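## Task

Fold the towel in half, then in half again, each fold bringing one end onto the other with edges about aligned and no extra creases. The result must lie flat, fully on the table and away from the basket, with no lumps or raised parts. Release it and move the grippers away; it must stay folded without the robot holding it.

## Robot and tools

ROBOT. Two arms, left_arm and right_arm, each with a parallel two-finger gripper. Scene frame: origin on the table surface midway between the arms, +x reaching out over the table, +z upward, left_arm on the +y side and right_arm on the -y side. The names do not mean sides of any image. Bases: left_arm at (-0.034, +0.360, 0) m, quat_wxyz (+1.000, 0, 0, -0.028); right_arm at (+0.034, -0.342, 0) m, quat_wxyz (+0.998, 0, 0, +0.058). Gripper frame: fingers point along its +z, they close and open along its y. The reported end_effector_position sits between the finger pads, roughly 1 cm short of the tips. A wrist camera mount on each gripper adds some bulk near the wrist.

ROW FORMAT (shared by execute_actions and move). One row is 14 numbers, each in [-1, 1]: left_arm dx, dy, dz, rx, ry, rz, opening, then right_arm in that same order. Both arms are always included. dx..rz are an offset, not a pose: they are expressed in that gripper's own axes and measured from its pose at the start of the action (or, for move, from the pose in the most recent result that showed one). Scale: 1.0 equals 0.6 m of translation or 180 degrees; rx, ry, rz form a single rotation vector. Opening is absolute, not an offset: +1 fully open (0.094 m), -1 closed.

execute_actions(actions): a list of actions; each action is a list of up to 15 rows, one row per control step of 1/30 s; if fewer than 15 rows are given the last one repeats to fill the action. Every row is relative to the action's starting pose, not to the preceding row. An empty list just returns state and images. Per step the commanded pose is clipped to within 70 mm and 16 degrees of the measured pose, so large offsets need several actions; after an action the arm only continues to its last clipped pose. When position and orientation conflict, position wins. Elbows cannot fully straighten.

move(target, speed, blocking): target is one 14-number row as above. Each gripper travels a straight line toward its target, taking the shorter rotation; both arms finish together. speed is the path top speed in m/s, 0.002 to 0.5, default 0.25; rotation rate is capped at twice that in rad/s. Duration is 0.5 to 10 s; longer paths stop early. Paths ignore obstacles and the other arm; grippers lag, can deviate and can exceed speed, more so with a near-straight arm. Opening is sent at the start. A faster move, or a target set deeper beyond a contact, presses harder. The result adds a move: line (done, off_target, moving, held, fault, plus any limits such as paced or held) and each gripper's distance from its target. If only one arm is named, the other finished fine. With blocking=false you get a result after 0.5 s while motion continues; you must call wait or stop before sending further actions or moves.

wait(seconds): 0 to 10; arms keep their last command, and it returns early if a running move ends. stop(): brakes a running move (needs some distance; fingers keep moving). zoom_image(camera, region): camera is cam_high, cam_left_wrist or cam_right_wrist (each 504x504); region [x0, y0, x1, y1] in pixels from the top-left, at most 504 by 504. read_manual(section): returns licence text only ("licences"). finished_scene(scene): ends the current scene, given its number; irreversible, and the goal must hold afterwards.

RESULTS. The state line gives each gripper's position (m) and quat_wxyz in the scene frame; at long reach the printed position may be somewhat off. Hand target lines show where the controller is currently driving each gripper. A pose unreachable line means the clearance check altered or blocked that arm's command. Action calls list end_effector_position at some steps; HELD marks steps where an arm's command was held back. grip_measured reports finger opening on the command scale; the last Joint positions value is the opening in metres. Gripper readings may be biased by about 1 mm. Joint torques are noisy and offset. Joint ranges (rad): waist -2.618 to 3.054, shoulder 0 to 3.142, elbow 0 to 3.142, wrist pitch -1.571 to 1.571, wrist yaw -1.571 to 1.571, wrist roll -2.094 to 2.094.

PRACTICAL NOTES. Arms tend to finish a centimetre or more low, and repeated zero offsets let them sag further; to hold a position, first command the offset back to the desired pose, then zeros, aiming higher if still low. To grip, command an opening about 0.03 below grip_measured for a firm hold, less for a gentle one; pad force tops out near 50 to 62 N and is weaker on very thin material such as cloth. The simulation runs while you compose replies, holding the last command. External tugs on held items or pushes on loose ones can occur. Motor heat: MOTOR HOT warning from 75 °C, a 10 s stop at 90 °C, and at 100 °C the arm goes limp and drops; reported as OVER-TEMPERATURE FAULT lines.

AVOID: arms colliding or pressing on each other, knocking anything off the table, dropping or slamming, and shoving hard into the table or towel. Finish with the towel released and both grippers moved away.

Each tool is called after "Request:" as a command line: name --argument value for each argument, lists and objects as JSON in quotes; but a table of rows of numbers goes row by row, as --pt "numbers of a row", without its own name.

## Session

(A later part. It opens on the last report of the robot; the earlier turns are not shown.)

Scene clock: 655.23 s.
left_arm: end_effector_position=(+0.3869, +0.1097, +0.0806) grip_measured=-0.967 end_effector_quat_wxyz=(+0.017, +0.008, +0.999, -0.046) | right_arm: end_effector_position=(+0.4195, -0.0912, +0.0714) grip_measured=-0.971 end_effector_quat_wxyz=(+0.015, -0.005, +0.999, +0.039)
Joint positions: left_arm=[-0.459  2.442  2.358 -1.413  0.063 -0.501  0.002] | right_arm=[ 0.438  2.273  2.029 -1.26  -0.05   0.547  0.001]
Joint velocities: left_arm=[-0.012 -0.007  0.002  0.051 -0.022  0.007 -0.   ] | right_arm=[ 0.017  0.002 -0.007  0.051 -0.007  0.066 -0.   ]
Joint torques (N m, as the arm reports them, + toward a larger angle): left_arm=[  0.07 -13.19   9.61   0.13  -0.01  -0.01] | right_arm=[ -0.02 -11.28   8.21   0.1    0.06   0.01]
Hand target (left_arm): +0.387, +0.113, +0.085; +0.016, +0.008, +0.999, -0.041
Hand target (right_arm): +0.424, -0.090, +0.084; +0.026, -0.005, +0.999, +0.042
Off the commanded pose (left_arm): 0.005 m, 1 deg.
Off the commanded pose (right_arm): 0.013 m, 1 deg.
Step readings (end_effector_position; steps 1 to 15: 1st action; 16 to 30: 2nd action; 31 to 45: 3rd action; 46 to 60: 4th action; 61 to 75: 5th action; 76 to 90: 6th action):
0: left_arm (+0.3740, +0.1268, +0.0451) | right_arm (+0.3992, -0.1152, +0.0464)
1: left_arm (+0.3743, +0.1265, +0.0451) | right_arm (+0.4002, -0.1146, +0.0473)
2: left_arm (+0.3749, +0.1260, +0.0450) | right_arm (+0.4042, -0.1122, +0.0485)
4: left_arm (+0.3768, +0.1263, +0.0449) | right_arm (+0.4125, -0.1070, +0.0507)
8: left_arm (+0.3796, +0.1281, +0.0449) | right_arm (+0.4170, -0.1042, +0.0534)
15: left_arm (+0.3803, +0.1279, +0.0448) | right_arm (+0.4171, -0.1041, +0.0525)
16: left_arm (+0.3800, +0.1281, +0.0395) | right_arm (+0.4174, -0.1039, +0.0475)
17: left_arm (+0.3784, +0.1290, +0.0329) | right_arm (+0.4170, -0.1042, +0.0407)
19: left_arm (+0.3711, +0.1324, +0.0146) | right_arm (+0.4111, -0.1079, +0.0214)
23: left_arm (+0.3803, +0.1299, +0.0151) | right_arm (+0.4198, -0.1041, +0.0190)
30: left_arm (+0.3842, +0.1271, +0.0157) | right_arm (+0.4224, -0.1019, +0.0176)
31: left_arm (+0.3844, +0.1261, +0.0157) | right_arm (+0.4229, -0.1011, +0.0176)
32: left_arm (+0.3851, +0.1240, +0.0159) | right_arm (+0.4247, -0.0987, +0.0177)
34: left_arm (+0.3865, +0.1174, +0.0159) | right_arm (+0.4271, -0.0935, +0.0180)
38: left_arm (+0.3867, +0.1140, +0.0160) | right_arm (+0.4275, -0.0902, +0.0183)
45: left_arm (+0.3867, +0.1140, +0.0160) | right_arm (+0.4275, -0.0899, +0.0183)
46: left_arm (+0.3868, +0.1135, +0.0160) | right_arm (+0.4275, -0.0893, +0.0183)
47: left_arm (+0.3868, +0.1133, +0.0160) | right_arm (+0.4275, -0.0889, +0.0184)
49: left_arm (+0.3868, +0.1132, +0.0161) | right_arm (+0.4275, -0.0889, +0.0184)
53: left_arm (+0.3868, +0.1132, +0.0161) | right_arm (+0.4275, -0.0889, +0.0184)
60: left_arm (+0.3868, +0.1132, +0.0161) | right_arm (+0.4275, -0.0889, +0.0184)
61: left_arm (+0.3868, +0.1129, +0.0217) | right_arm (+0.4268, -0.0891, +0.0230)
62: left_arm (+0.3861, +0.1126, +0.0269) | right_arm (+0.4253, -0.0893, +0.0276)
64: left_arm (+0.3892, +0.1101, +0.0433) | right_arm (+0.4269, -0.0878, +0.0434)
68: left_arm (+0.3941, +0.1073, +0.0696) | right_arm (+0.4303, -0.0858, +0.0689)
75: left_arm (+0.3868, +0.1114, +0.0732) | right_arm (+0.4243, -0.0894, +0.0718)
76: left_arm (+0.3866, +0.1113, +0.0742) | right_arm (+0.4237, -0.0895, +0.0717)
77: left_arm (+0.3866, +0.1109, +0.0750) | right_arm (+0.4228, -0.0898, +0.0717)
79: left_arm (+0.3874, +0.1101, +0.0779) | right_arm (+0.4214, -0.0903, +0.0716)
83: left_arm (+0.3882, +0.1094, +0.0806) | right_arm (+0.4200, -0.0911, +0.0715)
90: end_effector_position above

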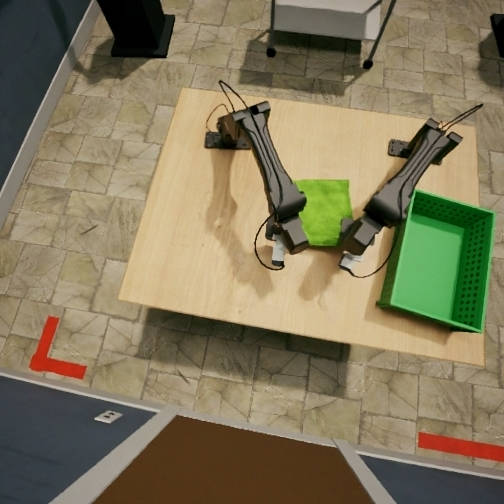

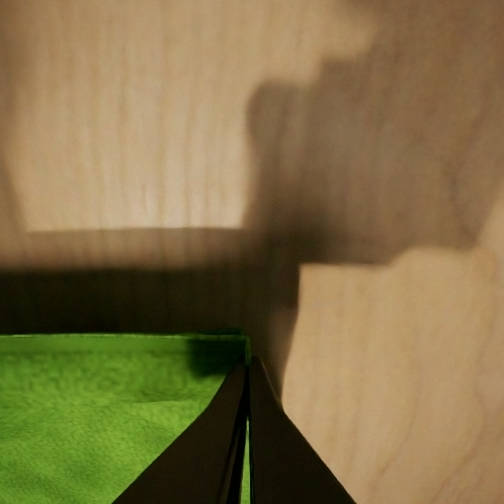

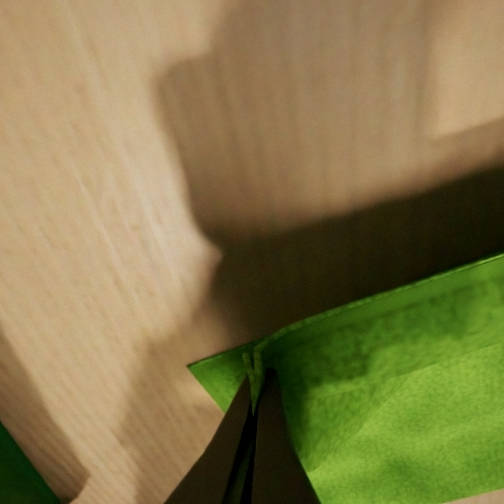

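Request:
move --target '[0.12,0.04,-0.1,0,0,0,-1,0.1,0.01,-0.11,0,0,0,-1]' --speed 0.1

Request:
move --target '[-0.05,0,0.14,0,0,0,-1,-0.05,0,0.14,0,0,0,-1]' --speed 0.08

Scene clock: 662.93 s.
left_arm: end_effector_position=(+0.3201, +0.1328, +0.1339) grip_measured=-0.967 end_effector_quat_wxyz=(+0.020, +0.012, +0.998, -0.064) | right_arm: end_effector_position=(+0.3663, -0.0758, +0.1367) grip_measured=-0.971 end_effector_quat_wxyz=(+0.024, -0.011, +0.998, +0.065)
Joint positions: left_arm=[-0.479  2.064  1.941 -1.347  0.09  -0.517  0.002] | right_arm=[ 0.524  2.071  1.961 -1.346 -0.077  0.623  0.001]
Joint velocities: left_arm=[-0.007  0.012 -0.012  0.037  0.007 -0.007  0.001] | right_arm=[ 0.007  0.002 -0.017  0.11   0.037 -0.022  0.002]
Joint torques (N m, as the arm reports them, + toward a larger angle): left_arm=[ -0.27 -12.04   5.32   0.23  -0.15  -0.06] | right_arm=[ -0.25 -10.74   3.69   0.     0.23   0.09]
Hand target (left_arm): +0.314, +0.142, +0.135; +0.017, +0.009, +0.999, -0.046
Hand target (right_arm): +0.358, -0.090, +0.136; +0.015, -0.005, +0.999, +0.040
Off the commanded pose (left_arm): 0.010 m, 2 deg.
Off the commanded pose (right_arm): 0.017 m, 3 deg.
move: off_target (right_arm)

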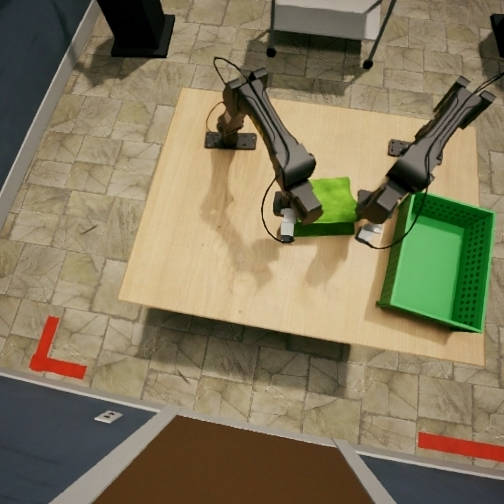

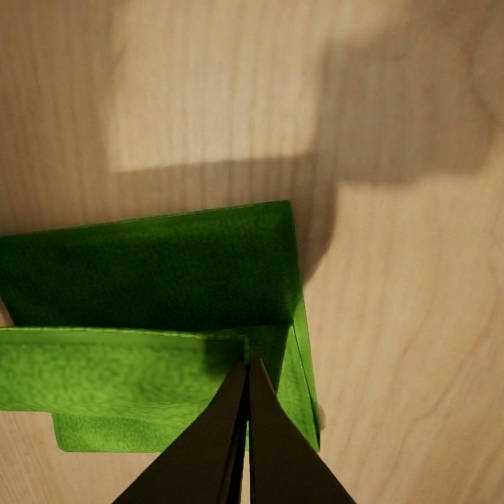

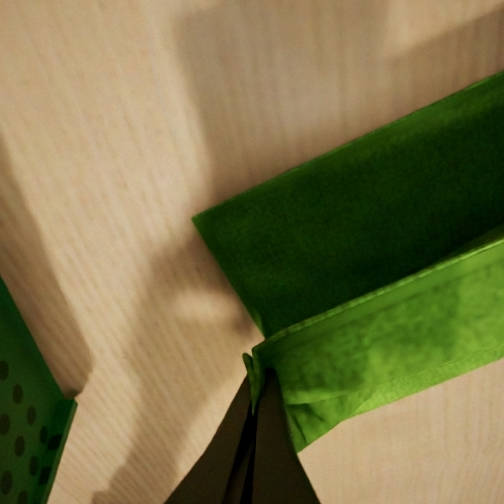

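Scene clock: 664.50 s.
left_arm: end_effector_position=(+0.3464, +0.1156, +0.0557) grip_measured=-0.967 end_effector_quat_wxyz=(+0.013, +0.013, +0.998, -0.064) | right_arm: end_effector_position=(+0.3974, -0.0578, +0.0656) grip_measured=-0.971 end_effector_quat_wxyz=(+0.029, -0.014, +0.997, +0.074)
Joint positions: left_arm=[-0.479  2.22   1.875 -1.14   0.098 -0.514  0.002] | right_arm=[ 0.511  2.205  1.886 -1.118 -0.087  0.604  0.001]
Joint velocities: left_arm=[-0.017  0.007 -0.012  0.022 -0.022 -0.007 -0.   ] | right_arm=[-0.017 -0.017  0.012 -0.007  0.081  0.022  0.   ]
Joint torques (N m, as the arm reports them, + toward a larger angle): left_arm=[  1.   -11.61   6.41   0.57   0.03   0.1 ] | right_arm=[-0.75 -9.59  4.19  0.51  0.04 -0.01]
Hand target (left_arm): +0.353, +0.120, +0.052; +0.020, +0.012, +0.998, -0.064
Hand target (right_arm): +0.399, -0.065, +0.055; +0.023, -0.011, +0.998, +0.064
Off the commanded pose (left_arm): 0.010 m, 1 deg.
Off the commanded pose (right_arm): 0.013 m, 1 deg.
move: off_target (right_arm)

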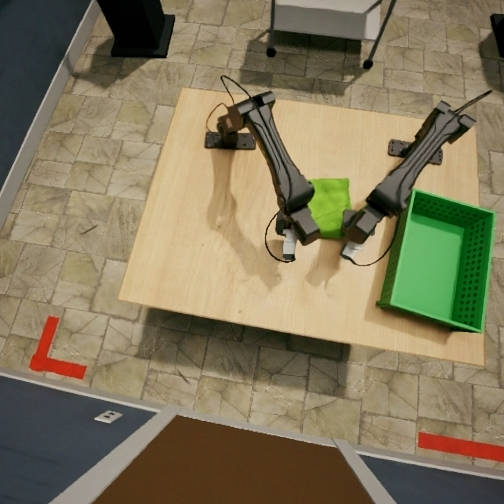

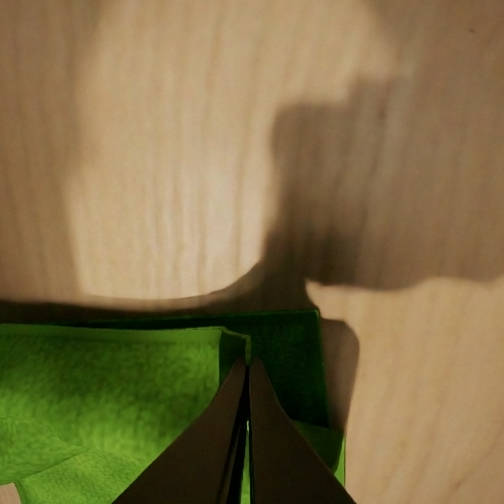

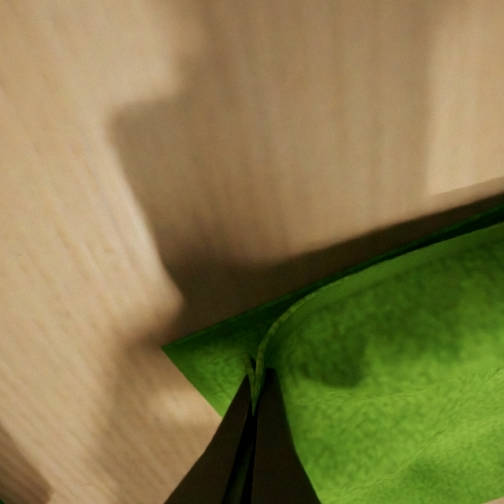

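Spread out, back slightly, lower, release.

Request:
move --target '[0.02,0.05,0.04,0,0,0,-1,0.025,-0.045,0.05,0,0,0,-1]' --speed 0.06

Request:
execute_actions --actions '[[[0,0,0,0,0,0,0.2,0,0,0,0,0,0,0.2]],[[0,0,-0.12,0,0,0,0.2,0,0,-0.12,0,0,0,0.2]],[[0.05,0,-0.05,0,0,0,0.2,0.05,0,-0.05,0,0,0,0.2]]]'

Scene clock: 670.67 s.
left_arm: end_effector_position=(+0.3331, +0.1324, +0.0217) grip_measured=-0.967 end_effector_quat_wxyz=(+0.004, +0.015, +0.998, -0.068) | right_arm: end_effector_position=(+0.3824, -0.0684, +0.0274) grip_measured=-0.971 end_effector_quat_wxyz=(+0.023, -0.021, +0.996, +0.080)
Joint positions: left_arm=[-0.453  2.177  1.666 -0.988  0.116 -0.484  0.002] | right_arm=[ 0.504  2.159  1.657 -0.939 -0.107  0.584  0.001]
Joint velocities: left_arm=[ 0.017  0.002 -0.002 -0.051  0.007  0.007 -0.001] | right_arm=[-0.007 -0.007  0.002  0.007 -0.022 -0.051  0.   ]
Joint torques (N m, as the arm reports them, + toward a larger angle): left_arm=[  1.33 -13.28   5.42   0.37  -0.06   0.11] | right_arm=[ -1.3  -11.66   3.75   0.4    0.07  -0.03]
Hand target (left_arm): +0.335, +0.142, +0.027; +0.012, +0.013, +0.998, -0.063
Hand target (right_arm): +0.385, -0.081, +0.031; +0.029, -0.014, +0.997, +0.074
Off the commanded pose (left_arm): 0.012 m, 1 deg.
Off the commanded pose (right_arm): 0.013 m, 1 deg.
move: off_target (left_arm, right_arm)

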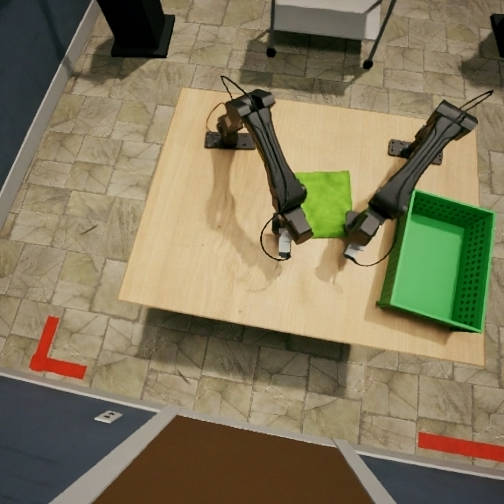

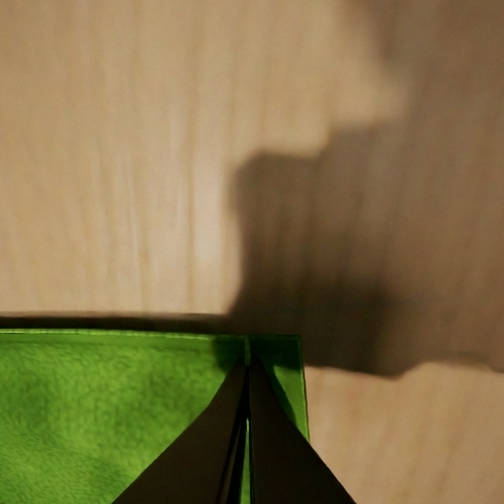

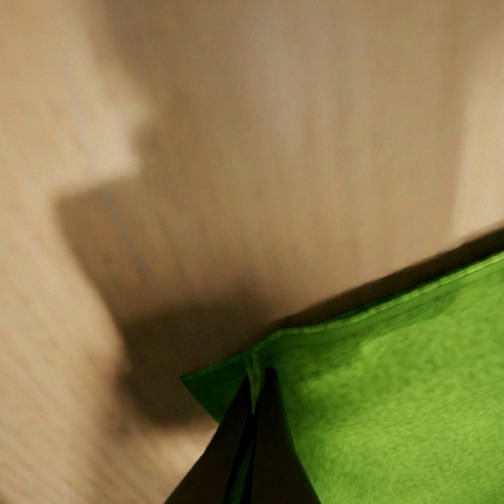

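Scene clock: 672.17 s.
left_arm: end_effector_position=(+0.3089, +0.1451, +0.1194) grip_measured=+0.197 end_effector_quat_wxyz=(+0.017, +0.014, +0.997, -0.076) | right_arm: end_effector_position=(+0.3548, -0.0787, +0.1245) grip_measured=+0.197 end_effector_quat_wxyz=(+0.036, -0.023, +0.995, +0.091)
Joint positions: left_arm=[-0.455  1.987  1.767 -1.249  0.117 -0.49   0.056] | right_arm=[ 0.522  1.966  1.751 -1.192 -0.107  0.601  0.056]
Joint velocities: left_arm=[ 0.007 -0.007 -0.017 -0.051 -0.022 -0.11   0.001] | right_arm=[ 0.022  0.007  0.007 -0.066 -0.022  0.037  0.   ]
Joint torques (N m, as the arm reports them, + toward a larger angle): left_arm=[ -0.69 -10.63   6.75   0.31   0.08  -0.05] | right_arm=[ 0.52 -9.46  4.56  0.35 -0.01  0.08]
Hand target (left_arm): +0.303, +0.145, +0.120; +0.012, +0.014, +0.997, -0.072
Hand target (right_arm): +0.348, -0.081, +0.123; +0.028, -0.024, +0.996, +0.084
Off the commanded pose (left_arm): 0.006 m, 1 deg.
Off the commanded pose (right_arm): 0.008 m, 1 deg.
Step readings (end_effector_position; steps 1 to 15: 1st action; 16 to 30: 2nd action; 31 to 45: 3rd action):
0: left_arm (+0.3331, +0.1324, +0.0217) | right_arm (+0.3824, -0.0684, +0.0274)
1: left_arm (+0.3331, +0.1323, +0.0217) | right_arm (+0.3825, -0.0683, +0.0275)
2: left_arm (+0.3331, +0.1323, +0.0217) | right_arm (+0.3825, -0.0683, +0.0275)
4: left_arm (+0.3331, +0.1323, +0.0217) | right_arm (+0.3825, -0.0683, +0.0275)
8: left_arm (+0.3331, +0.1323, +0.0217) | right_arm (+0.3825, -0.0683, +0.0275)
15: left_arm (+0.3331, +0.1323, +0.0217) | right_arm (+0.3825, -0.0683, +0.0275)
16: left_arm (+0.3324, +0.1331, +0.0261) | right_arm (+0.3812, -0.0692, +0.0311)
17: left_arm (+0.3298, +0.1350, +0.0316) | right_arm (+0.3784, -0.0714, +0.0362)
19: left_arm (+0.3318, +0.1360, +0.0513) | right_arm (+0.3781, -0.0724, +0.0547)
23: left_arm (+0.3408, +0.1348, +0.0869) | right_arm (+0.3842, -0.0701, +0.0901)
30: left_arm (+0.3340, +0.1391, +0.0914) | right_arm (+0.3788, -0.0747, +0.0954)
31: left_arm (+0.3320, +0.1396, +0.0924) | right_arm (+0.3771, -0.0752, +0.0964)
32: left_arm (+0.3263, +0.1422, +0.0934) | right_arm (+0.3719, -0.0776, +0.0972)
34: left_arm (+0.3143, +0.1462, +0.1008) | right_arm (+0.3614, -0.0810, +0.1047)
38: left_arm (+0.3094, +0.1450, +0.1177) | right_arm (+0.3557, -0.0785, +0.1225)
45: end_effector_position above

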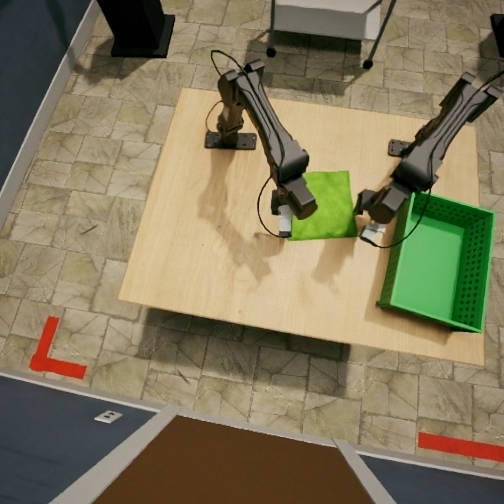

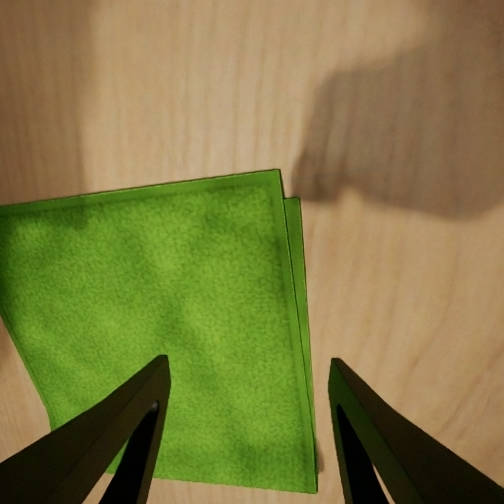

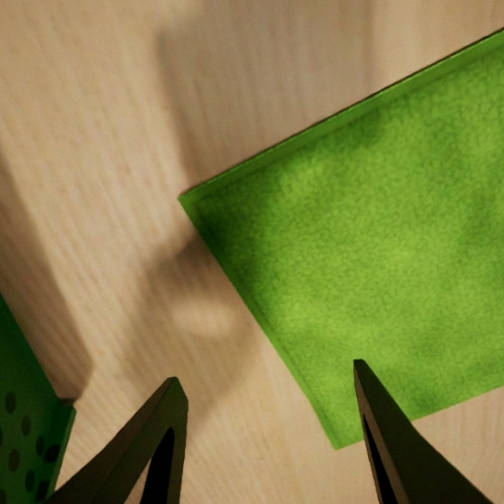

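Request:
move --target '[-0.02,0.026,0.115,-0.048,0.011,-0.009,0.2,-0.01,-0.045,0.12,0.058,0.023,0.015,0.2]' --speed 0.15

Scene clock: 679.70 s.
left_arm: end_effector_position=(+0.3218, +0.1512, +0.0526) grip_measured=+0.197 end_effector_quat_wxyz=(-0.009, +0.000, +1.000, -0.003) | right_arm: end_effector_position=(+0.3625, -0.0932, +0.0511) grip_measured=+0.197 end_effector_quat_wxyz=(-0.008, -0.001, +1.000, +0.004)
Joint positions: left_arm=[-0.471  2.157  1.767 -1.193  0.015 -0.527  0.056] | right_arm=[ 0.522  2.15   1.751 -1.179 -0.016  0.636  0.056]
Joint velocities: left_arm=[-0.007 -0.007  0.007  0.022 -0.037  0.022 -0.   ] | right_arm=[-0.002 -0.007 -0.017  0.022 -0.066 -0.022 -0.001]
Joint torques (N m, as the arm reports them, + toward a larger angle): left_arm=[ -0.72 -11.2    6.08   0.43  -0.05  -0.11] | right_arm=[ 0.25 -9.41  5.88  0.23  0.15  0.07]
Hand target (left_arm): +0.324, +0.149, +0.050; -0.000, +0.001, +1.000, -0.000
Hand target (right_arm): +0.367, -0.092, +0.049; +0.000, +0.000, +1.000, -0.000
Off the commanded pose (left_arm): 0.004 m, 1 deg.
Off the commanded pose (right_arm): 0.005 m, 1 deg.
move: done

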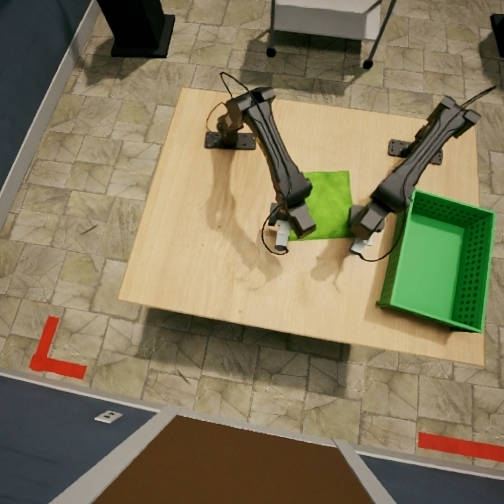

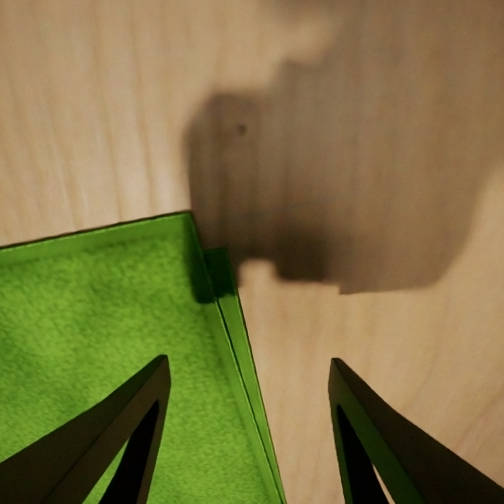

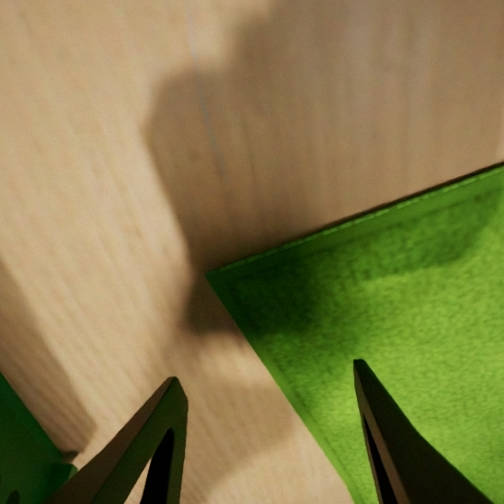

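Request:
execute_actions --actions '[[[0.03,-0.02,0,0,0,0,0.2,0,0.035,0,0,0,0,0.2]],[[0,0,0.1,0,0,0,0.2,0,0,0.1,0,0,0,0.2]],[[0,0,0.03,0,0,0,-1,0,0,0.03,0,0,0,-1]],[[0,0,0.02,0,0,0,-1,0,0,0.02,0,0,0,-1]],[[0.03,0,-0.1,0,0,0,-1,0.03,0,-0.1,0,0,0,-1]],[[0,0,-0.02,0,0,0,-1,0,0,-0.02,0,0,0,-1]]]'

Scene clock: 688.20 s.
left_arm: end_effector_position=(+0.2980, +0.1178, +0.0739) grip_measured=-0.919 end_effector_quat_wxyz=(+0.015, +0.012, +0.997, -0.073) | right_arm: end_effector_position=(+0.3435, -0.0622, +0.0726) grip_measured=-0.964 end_effector_quat_wxyz=(-0.001, -0.007, +0.998, +0.057)
Joint positions: left_arm=[-0.53   2.021  1.636 -1.081  0.107 -0.568  0.004] | right_arm=[ 0.578  2.078  1.72  -1.141 -0.089  0.683  0.002]
Joint velocities: left_arm=[ 0.002 -0.007  0.002  0.007 -0.007 -0.037 -0.   ] | right_arm=[ 0.007 -0.017  0.002  0.007 -0.066  0.022 -0.   ]
Joint torques (N m, as the arm reports them, + toward a larger angle): left_arm=[  0.24 -11.21  10.18   0.06  -0.01   0.01] | right_arm=[ -0.06 -10.21   7.75   0.05   0.07  -0.02]
Hand target (left_arm): +0.299, +0.121, +0.085; +0.018, +0.012, +0.997, -0.069
Hand target (right_arm): +0.347, -0.063, +0.084; +0.009, -0.007, +0.998, +0.057
Off the commanded pose (left_arm): 0.012 m, 1 deg.
Off the commanded pose (right_arm): 0.013 m, 1 deg.
Step readings (end_effector_position; steps 1 to 15: 1st action; 16 to 30: 2nd action; 31 to 45: 3rd action; 46 to 60: 4th action; 61 to 75: 5th action; 76 to 90: 6th action):
0: left_arm (+0.3222, +0.1513, +0.0526) | right_arm (+0.3627, -0.0935, +0.0511)
1: left_arm (+0.3213, +0.1507, +0.0519) | right_arm (+0.3625, -0.0926, +0.0515)
2: left_arm (+0.3184, +0.1504, +0.0509) | right_arm (+0.3633, -0.0902, +0.0521)
4: left_arm (+0.3109, +0.1477, +0.0487) | right_arm (+0.3643, -0.0835, +0.0523)
8: left_arm (+0.3035, +0.1408, +0.0466) | right_arm (+0.3615, -0.0761, +0.0519)
15: left_arm (+0.3031, +0.1401, +0.0466) | right_arm (+0.3606, -0.0764, +0.0517)
16: left_arm (+0.3032, +0.1401, +0.0414) | right_arm (+0.3610, -0.0761, +0.0469)
17: left_arm (+0.3030, +0.1402, +0.0346) | right_arm (+0.3611, -0.0759, +0.0405)
19: left_arm (+0.2955, +0.1448, +0.0141) | right_arm (+0.3560, -0.0801, +0.0214)
23: left_arm (+0.3048, +0.1379, +0.0141) | right_arm (+0.3620, -0.0736, +0.0185)
30: left_arm (+0.3057, +0.1367, +0.0146) | right_arm (+0.3630, -0.0721, +0.0175)
31: left_arm (+0.3059, +0.1355, +0.0149) | right_arm (+0.3632, -0.0707, +0.0176)
32: left_arm (+0.3071, +0.1320, +0.0152) | right_arm (+0.3649, -0.0674, +0.0177)
34: left_arm (+0.3091, +0.1228, +0.0157) | right_arm (+0.3666, -0.0634, +0.0180)
38: left_arm (+0.3102, +0.1192, +0.0159) | right_arm (+0.3664, -0.0622, +0.0181)
45: left_arm (+0.3102, +0.1193, +0.0159) | right_arm (+0.3664, -0.0622, +0.0181)
46: left_arm (+0.3104, +0.1185, +0.0160) | right_arm (+0.3663, -0.0618, +0.0182)
47: left_arm (+0.3105, +0.1180, +0.0160) | right_arm (+0.3663, -0.0616, +0.0182)
49: left_arm (+0.3107, +0.1178, +0.0160) | right_arm (+0.3662, -0.0616, +0.0182)
53: left_arm (+0.3107, +0.1177, +0.0161) | right_arm (+0.3662, -0.0616, +0.0182)
60: left_arm (+0.3107, +0.1177, +0.0161) | right_arm (+0.3662, -0.0616, +0.0182)
61: left_arm (+0.3101, +0.1180, +0.0205) | right_arm (+0.3652, -0.0621, +0.0226)
62: left_arm (+0.3072, +0.1188, +0.0261) | right_arm (+0.3612, -0.0632, +0.0280)
64: left_arm (+0.3040, +0.1177, +0.0437) | right_arm (+0.3545, -0.0623, +0.0444)
68: left_arm (+0.3029, +0.1170, +0.0717) | right_arm (+0.3513, -0.0595, +0.0702)
75: left_arm (+0.2993, +0.1191, +0.0737) | right_arm (+0.3478, -0.0618, +0.0726)
76: left_arm (+0.2991, +0.1188, +0.0738) | right_arm (+0.3471, -0.0617, +0.0726)
77: left_arm (+0.2988, +0.1185, +0.0738) | right_arm (+0.3463, -0.0617, +0.0726)
79: left_arm (+0.2986, +0.1181, +0.0739) | right_arm (+0.3452, -0.0618, +0.0726)
83: left_arm (+0.2983, +0.1178, +0.0739) | right_arm (+0.3441, -0.0621, +0.0726)
90: end_effector_position above

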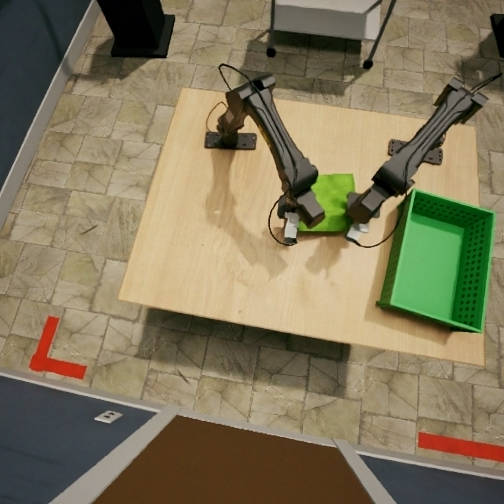

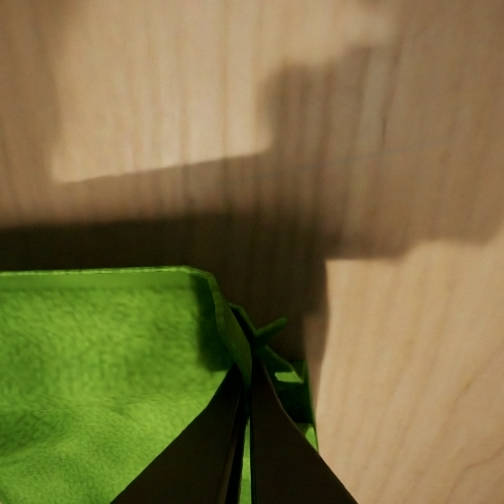

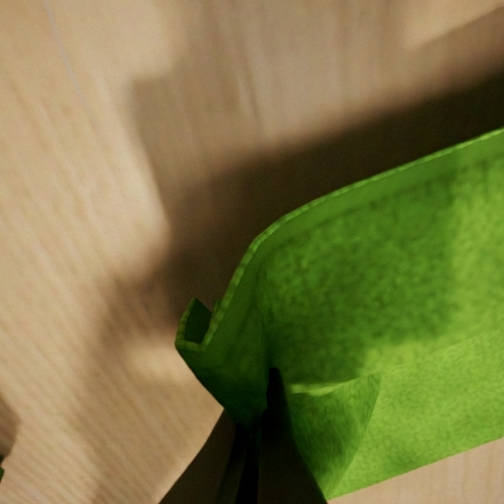

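Request:
move --target '[0.13,-0.02,-0.07,0,-0.17,0,-1,0.125,-0.03,-0.07,0,-0.17,0,-1]' --speed 0.1

Scene clock: 701.20 s.
left_arm: end_effector_position=(+0.2213, +0.1065, +0.1125) grip_measured=-0.919 end_effector_quat_wxyz=(+0.268, -0.006, +0.959, -0.089) | right_arm: end_effector_position=(+0.2696, -0.0735, +0.1119) grip_measured=-0.964 end_effector_quat_wxyz=(+0.247, +0.004, +0.966, +0.078)
Joint positions: left_arm=[-0.888  1.49   1.021 -0.622 -0.326 -0.877  0.004] | right_arm=[ 0.895  1.531  1.084 -0.711  0.333  0.95   0.002]
Joint velocities: left_arm=[ 0.002  0.007  0.022  0.022  0.022 -0.037  0.   ] | right_arm=[-0.007  0.012 -0.007  0.007 -0.022  0.007  0.001]
Joint torques (N m, as the arm reports them, + toward a larger angle): left_arm=[-0.53 -7.62  6.25  0.89 -0.45 -0.09] | right_arm=[ 0.4  -7.34  4.04  0.69  0.56  0.1 ]
Hand target (left_arm): +0.220, +0.115, +0.115; +0.279, -0.011, +0.957, -0.077
Hand target (right_arm): +0.269, -0.086, +0.113; +0.260, +0.008, +0.964, +0.060
Off the commanded pose (left_arm): 0.008 m, 2 deg.
Off the commanded pose (right_arm): 0.013 m, 3 deg.
move: off_target (right_arm)

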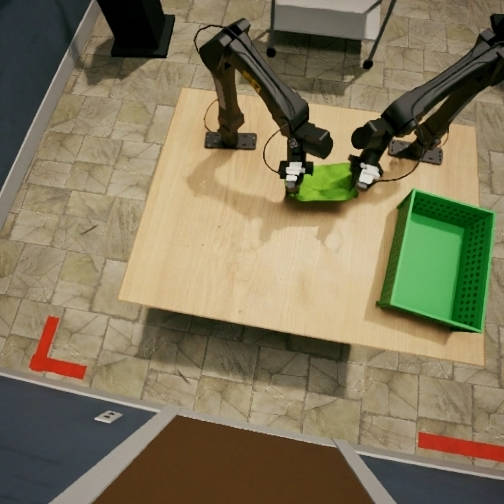

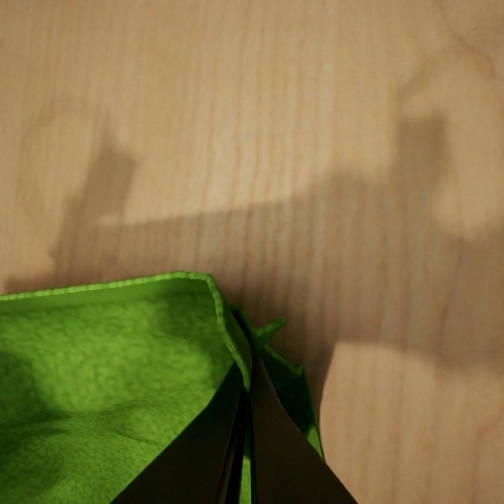

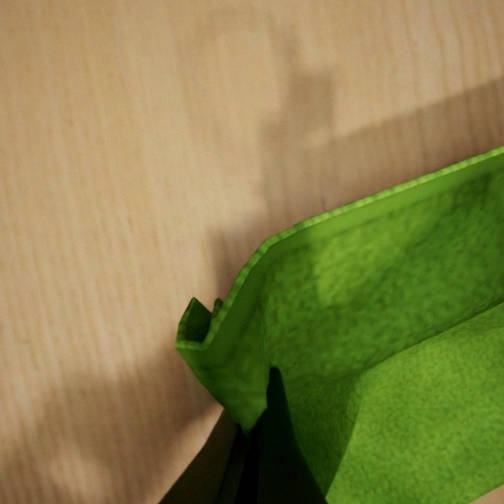

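Request:
move --target '[0.115,-0.03,-0.065,0,-0.12,0,-1,0.115,-0.025,-0.07,0,-0.12,0,-1]' --speed 0.3

Request:
zoom_image --camera "cam_high" --region '[200,80,440,260]'

Scene clock: 713.57 s.
left_arm: end_effector_position=(+0.1404, +0.0893, +0.1144) grip_measured=-0.919 end_effector_quat_wxyz=(+0.432, -0.020, +0.896, -0.099) | right_arm: end_effector_position=(+0.1889, -0.0844, +0.1141) grip_measured=-0.964 end_effector_quat_wxyz=(+0.409, +0.025, +0.907, +0.094)
Joint positions: left_arm=[-1.374  1.426  0.808 -0.538 -0.846 -1.286  0.004] | right_arm=[ 1.357  1.382  0.811 -0.67   0.817  1.384  0.002]
Joint velocities: left_arm=[-0.022 -0.007  0.012 -0.037 -0.007 -0.081 -0.   ] | right_arm=[-0.007  0.002 -0.027  0.007 -0.007  0.007 -0.001]
Joint torques (N m, as the arm reports them, + toward a larger angle): left_arm=[-0.51 -3.89  7.43  0.8  -0.68 -0.08] | right_arm=[ 0.66 -4.04  4.72  0.45  0.63  0.09]
Hand target (left_arm): +0.142, +0.092, +0.115; +0.445, -0.022, +0.891, -0.090
Hand target (right_arm): +0.189, -0.092, +0.113; +0.420, +0.019, +0.904, +0.078
Off the commanded pose (left_arm): 0.003 m, 2 deg.
Off the commanded pose (right_arm): 0.007 m, 3 deg.
move: off_target (right_arm)

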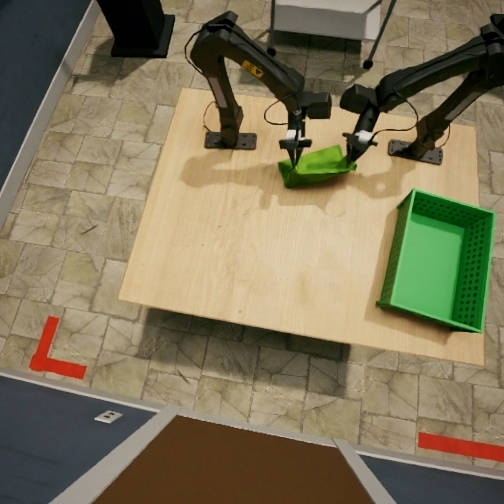

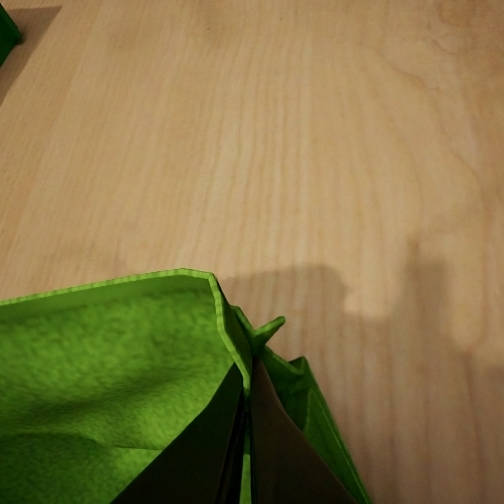

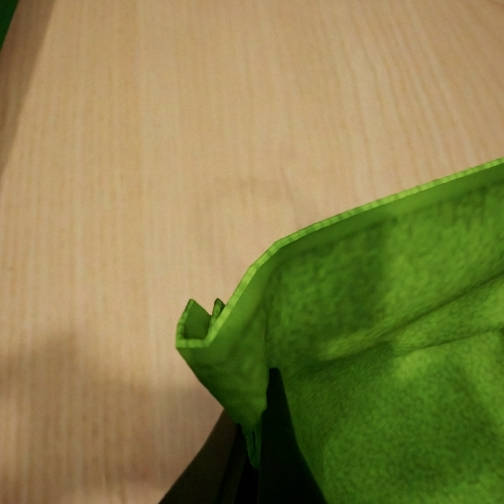

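Region (200, 80, 440, 260) of cam_high's 504x504 image, scaled by 2.100, with more detail than that image has; it fills the top 378 rows of this view, and the rest is white.

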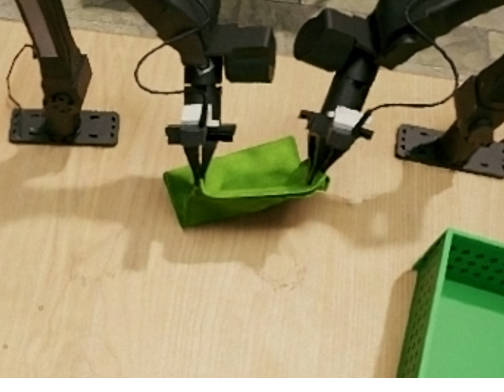

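Request:
move --target '[-0.207,0.05,0.26,0,-0.2,0,-1,-0.215,0.02,0.25,0,-0.2,0,-1]' --speed 0.12

Request:
zoom_image --camera "cam_high" --region '[200,80,440,260]'

Scene clock: 727.53 s.
left_arm: end_effector_position=(+0.3317, +0.1078, +0.1016) grip_measured=-0.919 end_effector_quat_wxyz=(+0.676, -0.046, +0.731, -0.084) | right_arm: end_effector_position=(+0.3787, -0.0668, +0.1190) grip_measured=-0.964 end_effector_quat_wxyz=(+0.672, +0.048, +0.734, +0.088)
Joint positions: left_arm=[-0.856  2.035  0.622  1.304 -0.848 -0.269  0.004] | right_arm=[0.886 1.954 0.655 1.16  0.933 0.308 0.002]
Joint velocities: left_arm=[ 0.002  0.017 -0.027 -0.022  0.037  0.081 -0.   ] | right_arm=[-0.017 -0.002  0.012  0.022  0.037  0.007  0.001]
Joint torques (N m, as the arm reports them, + toward a larger angle): left_arm=[ 0.93 -6.95  6.97  1.77 -0.02  0.06] | right_arm=[-0.86 -5.77  5.5   1.45  0.05 -0.03]
Hand target (left_arm): +0.338, +0.107, +0.106; +0.683, -0.054, +0.724, -0.086
Hand target (right_arm): +0.385, -0.067, +0.117; +0.673, +0.050, +0.734, +0.082
Off the commanded pose (left_arm): 0.012 m, 2 deg.
Off the commanded pose (right_arm): 0.009 m, 1 deg.
move: off_target (left_arm)

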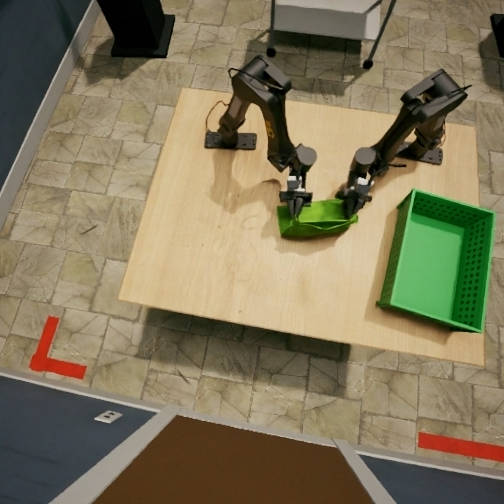

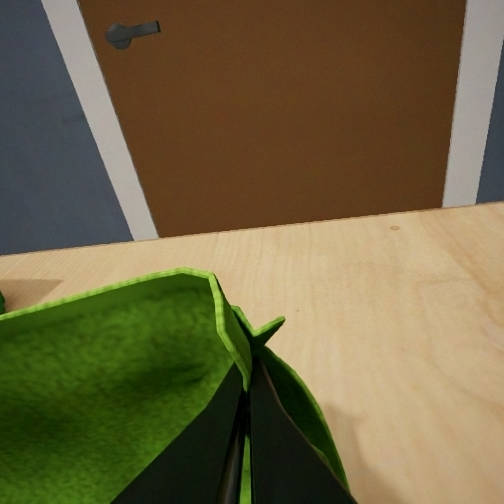

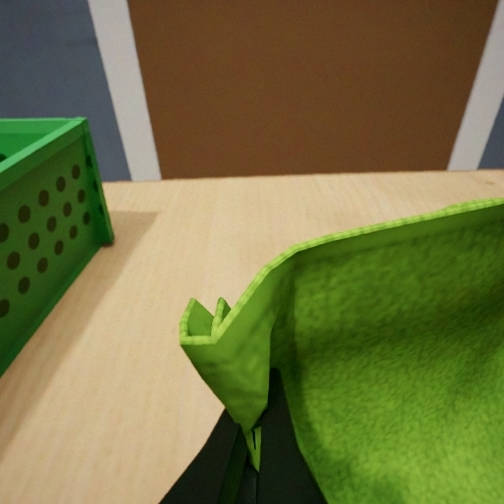

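Region (200, 80, 440, 260) of cam_high's 504x504 image, scaled by 2.100, with more detail than that image has; it fills the top 378 rows of this view, and the rest is white.

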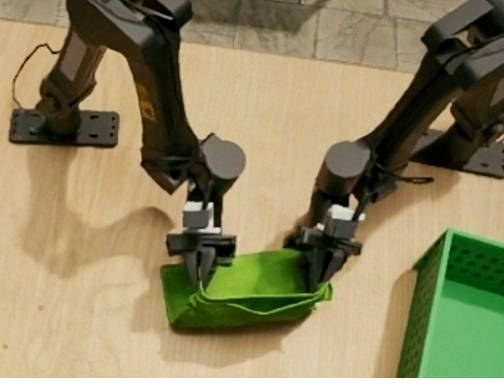

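Request:
move --target '[0.08,-0.01,-0.125,0,-0.05,0,-1,0.105,-0.04,-0.125,0,-0.05,0,-1]' --speed 0.1

Request:
zoom_image --camera "cam_high" --region '[200,80,440,260]'

Scene clock: 735.93 s.
left_arm: end_effector_position=(+0.2572, +0.0932, +0.0689) grip_measured=-0.919 end_effector_quat_wxyz=(+0.690, -0.066, +0.717, -0.076) | right_arm: end_effector_position=(+0.3043, -0.0760, +0.0713) grip_measured=-0.964 end_effector_quat_wxyz=(+0.690, +0.079, +0.714, +0.090)
Joint positions: left_arm=[-1.114  2.206  0.554  1.56  -1.151 -0.285  0.004] | right_arm=[1.113 2.191 0.515 1.586 1.208 0.325 0.002]
Joint velocities: left_arm=[-0.007 -0.007  0.007 -0.007 -0.037 -0.022 -0.001] | right_arm=[ 0.012 -0.027  0.012  0.051 -0.022  0.051 -0.001]
Joint torques (N m, as the arm reports them, + toward a larger angle): left_arm=[-0.71 -6.78  1.43  1.46 -0.2  -0.12] | right_arm=[ 0.67 -5.39  0.26  1.27  0.21  0.05]
Hand target (left_arm): +0.253, +0.099, +0.062; +0.688, -0.066, +0.720, -0.066
Hand target (right_arm): +0.299, -0.084, +0.060; +0.687, +0.068, +0.720, +0.071
Off the commanded pose (left_arm): 0.010 m, 7 deg.
Off the commanded pose (right_arm): 0.015 m, 6 deg.
joint sent to its limit (left arm) — the command would take joint 4 (wrist pitch) past its upper limit, so that joint was sent only as far as its limit.
joint sent to its limit (right arm) — the command would take joint 4 (wrist pitch) past its upper limit, so that joint was sent only as far as its limit.
move: off_target (left_arm, right_arm)

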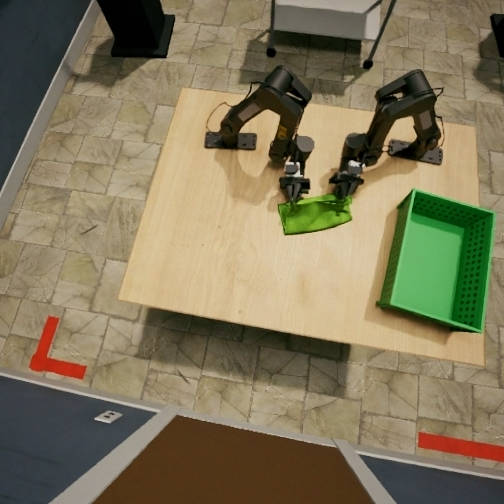

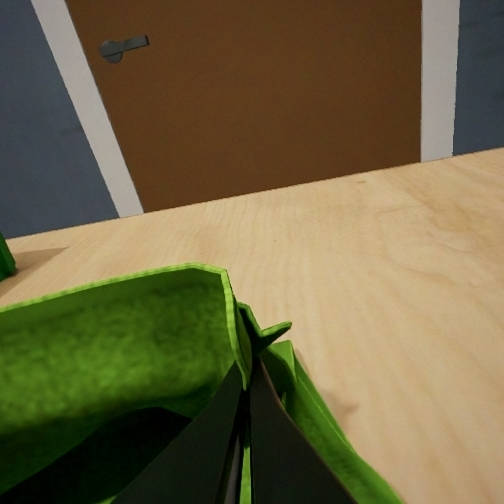

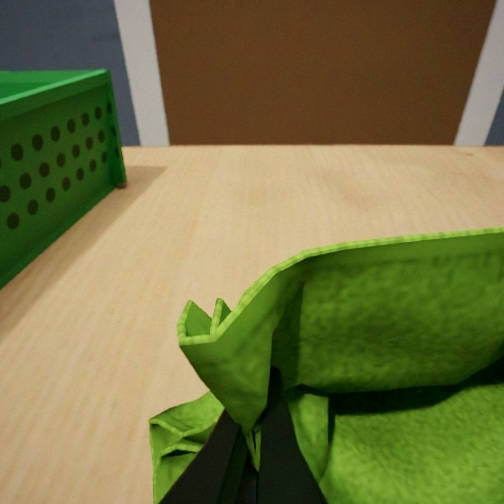

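Region (200, 80, 440, 260) of cam_high's 504x504 image, scaled by 2.100, with more detail than that image has; it fills the top 378 rows of this view, and the rest is white.

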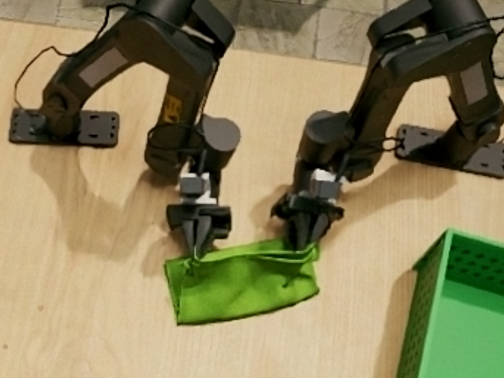

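Release and withdraw backwards.

Request:
execute_actions --actions '[[[0,0,0,0,0,0,-0.5,0,0,0,0,0,0,-0.5]],[[-0.02,0,-0.1,0,0,0,-0.5,-0.02,0,-0.1,0,0,0,-0.5]],[[-0.1,0.08,0,0,0.1,0,-0.5,-0.1,-0.08,0,0,0.1,0,-0.5]],[[-0.1,0.08,0,0,0.1,0,-0.5,-0.1,-0.08,0,0,0.1,0,-0.5]]]'

Request:
zoom_image --camera "cam_high" --region '[240,150,400,270]'

Scene clock: 754.23 s.
left_arm: end_effector_position=(+0.2124, +0.2183, +0.1936) grip_measured=-0.503 end_effector_quat_wxyz=(+0.631, -0.083, +0.755, -0.158) | right_arm: end_effector_position=(+0.2567, -0.1991, +0.1870) grip_measured=-0.503 end_effector_quat_wxyz=(+0.656, +0.104, +0.722, +0.197)
Joint positions: left_arm=[-0.976  0.734  0.265  0.224 -0.883 -0.545  0.023] | right_arm=[1.066 0.687 0.127 0.437 1.031 0.54  0.023]
Joint velocities: left_arm=[ 0.369 -0.178  0.711 -1.81   0.711 -0.3    0.   ] | right_arm=[-0.203 -0.447  0.437 -1.648 -0.403  0.271  0.   ]
Joint torques (N m, as the arm reports them, + toward a larger angle): left_arm=[ 0.74 -1.78 11.72  1.68 -0.12 -0.09] | right_arm=[-0.74 -1.73  8.98  1.43  0.05  0.07]
Hand target (left_arm): +0.208, +0.219, +0.182; +0.585, -0.050, +0.797, -0.141
Hand target (right_arm): +0.256, -0.198, +0.182; +0.631, +0.073, +0.752, +0.179
Off the commanded pose (left_arm): 0.009 m, 15 deg; orientation clipped at the last step of the last action.
Off the commanded pose (right_arm): 0.006 m, 19 deg; orientation clipped at the last step of the last action.
Step readings (end_effector_position; steps 1 to 15: 1st action; 16 to 30: 2nd action; 31 to 45: 3rd action; 46 to 60: 4th action):
0: left_arm (+0.2572, +0.0934, +0.0690) | right_arm (+0.3043, -0.0764, +0.0714)
1: left_arm (+0.2572, +0.0934, +0.0690) | right_arm (+0.3043, -0.0764, +0.0714)
2: left_arm (+0.2572, +0.0934, +0.0690) | right_arm (+0.3043, -0.0764, +0.0714)
4: left_arm (+0.2572, +0.0934, +0.0690) | right_arm (+0.3043, -0.0764, +0.0714)
8: left_arm (+0.2572, +0.0934, +0.0690) | right_arm (+0.3043, -0.0764, +0.0714)
15: left_arm (+0.2572, +0.0934, +0.0690) | right_arm (+0.3043, -0.0764, +0.0714)
16: left_arm (+0.2530, +0.0943, +0.0695) | right_arm (+0.3002, -0.0771, +0.0720)
17: left_arm (+0.2427, +0.0954, +0.0709) | right_arm (+0.2902, -0.0768, +0.0737)
19: left_arm (+0.2177, +0.0887, +0.0753) | right_arm (+0.2652, -0.0680, +0.0785)
23: left_arm (+0.1974, +0.0818, +0.0826) | right_arm (+0.2447, -0.0611, +0.0858)
30: left_arm (+0.1978, +0.0886, +0.0836) | right_arm (+0.2452, -0.0681, +0.0863)
31: left_arm (+0.1976, +0.0906, +0.0847) | right_arm (+0.2449, -0.0700, +0.0876)
32: left_arm (+0.1968, +0.1013, +0.0892) | right_arm (+0.2442, -0.0806, +0.0926)
34: left_arm (+0.1993, +0.1303, +0.1095) | right_arm (+0.2462, -0.1090, +0.1109)
38: left_arm (+0.2034, +0.1538, +0.1482) | right_arm (+0.2496, -0.1324, +0.1444)
45: left_arm (+0.1997, +0.1527, +0.1409) | right_arm (+0.2468, -0.1303, +0.1427)
46: left_arm (+0.2006, +0.1553, +0.1421) | right_arm (+0.2474, -0.1329, +0.1445)
47: left_arm (+0.2033, +0.1670, +0.1492) | right_arm (+0.2501, -0.1446, +0.1521)
49: left_arm (+0.2105, +0.1968, +0.1753) | right_arm (+0.2572, -0.1742, +0.1755)
53: left_arm (+0.2118, +0.2220, +0.2081) | right_arm (+0.2582, -0.1988, +0.2044)
60: end_effector_position above

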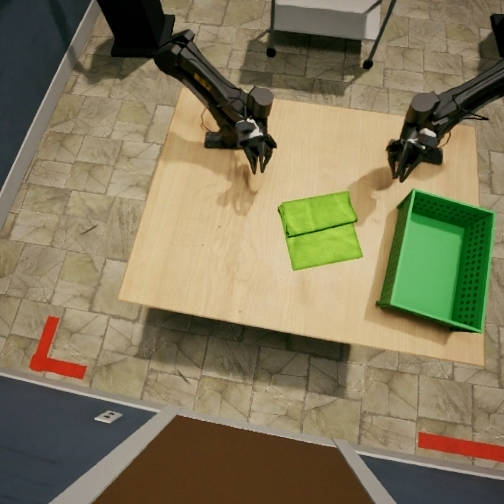

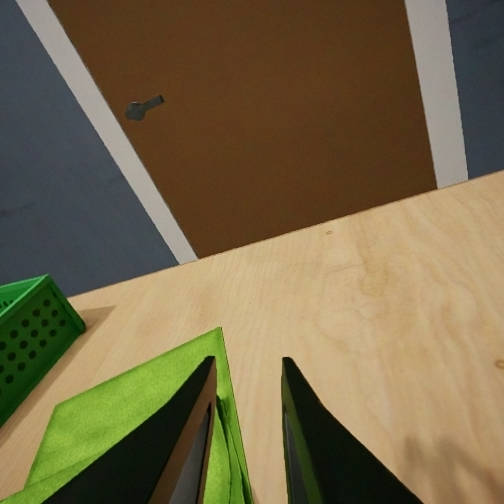

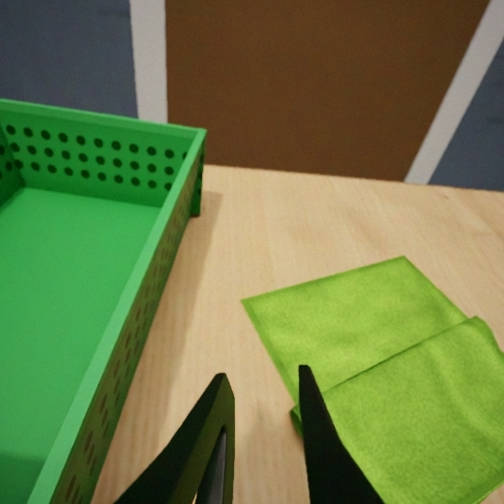

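Region (240, 150, 400, 270) of cam_high's 504x504 image, scaled by 3.150, with more detail than that image has; it fills the top 378 rows of this view, and the rest is white.

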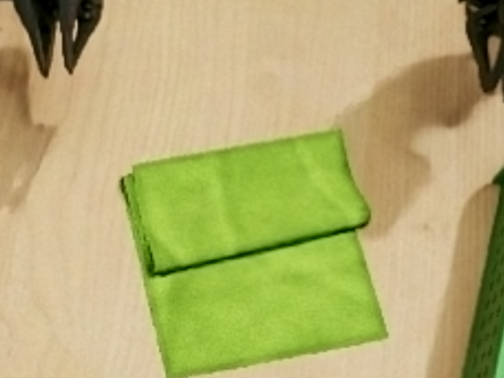

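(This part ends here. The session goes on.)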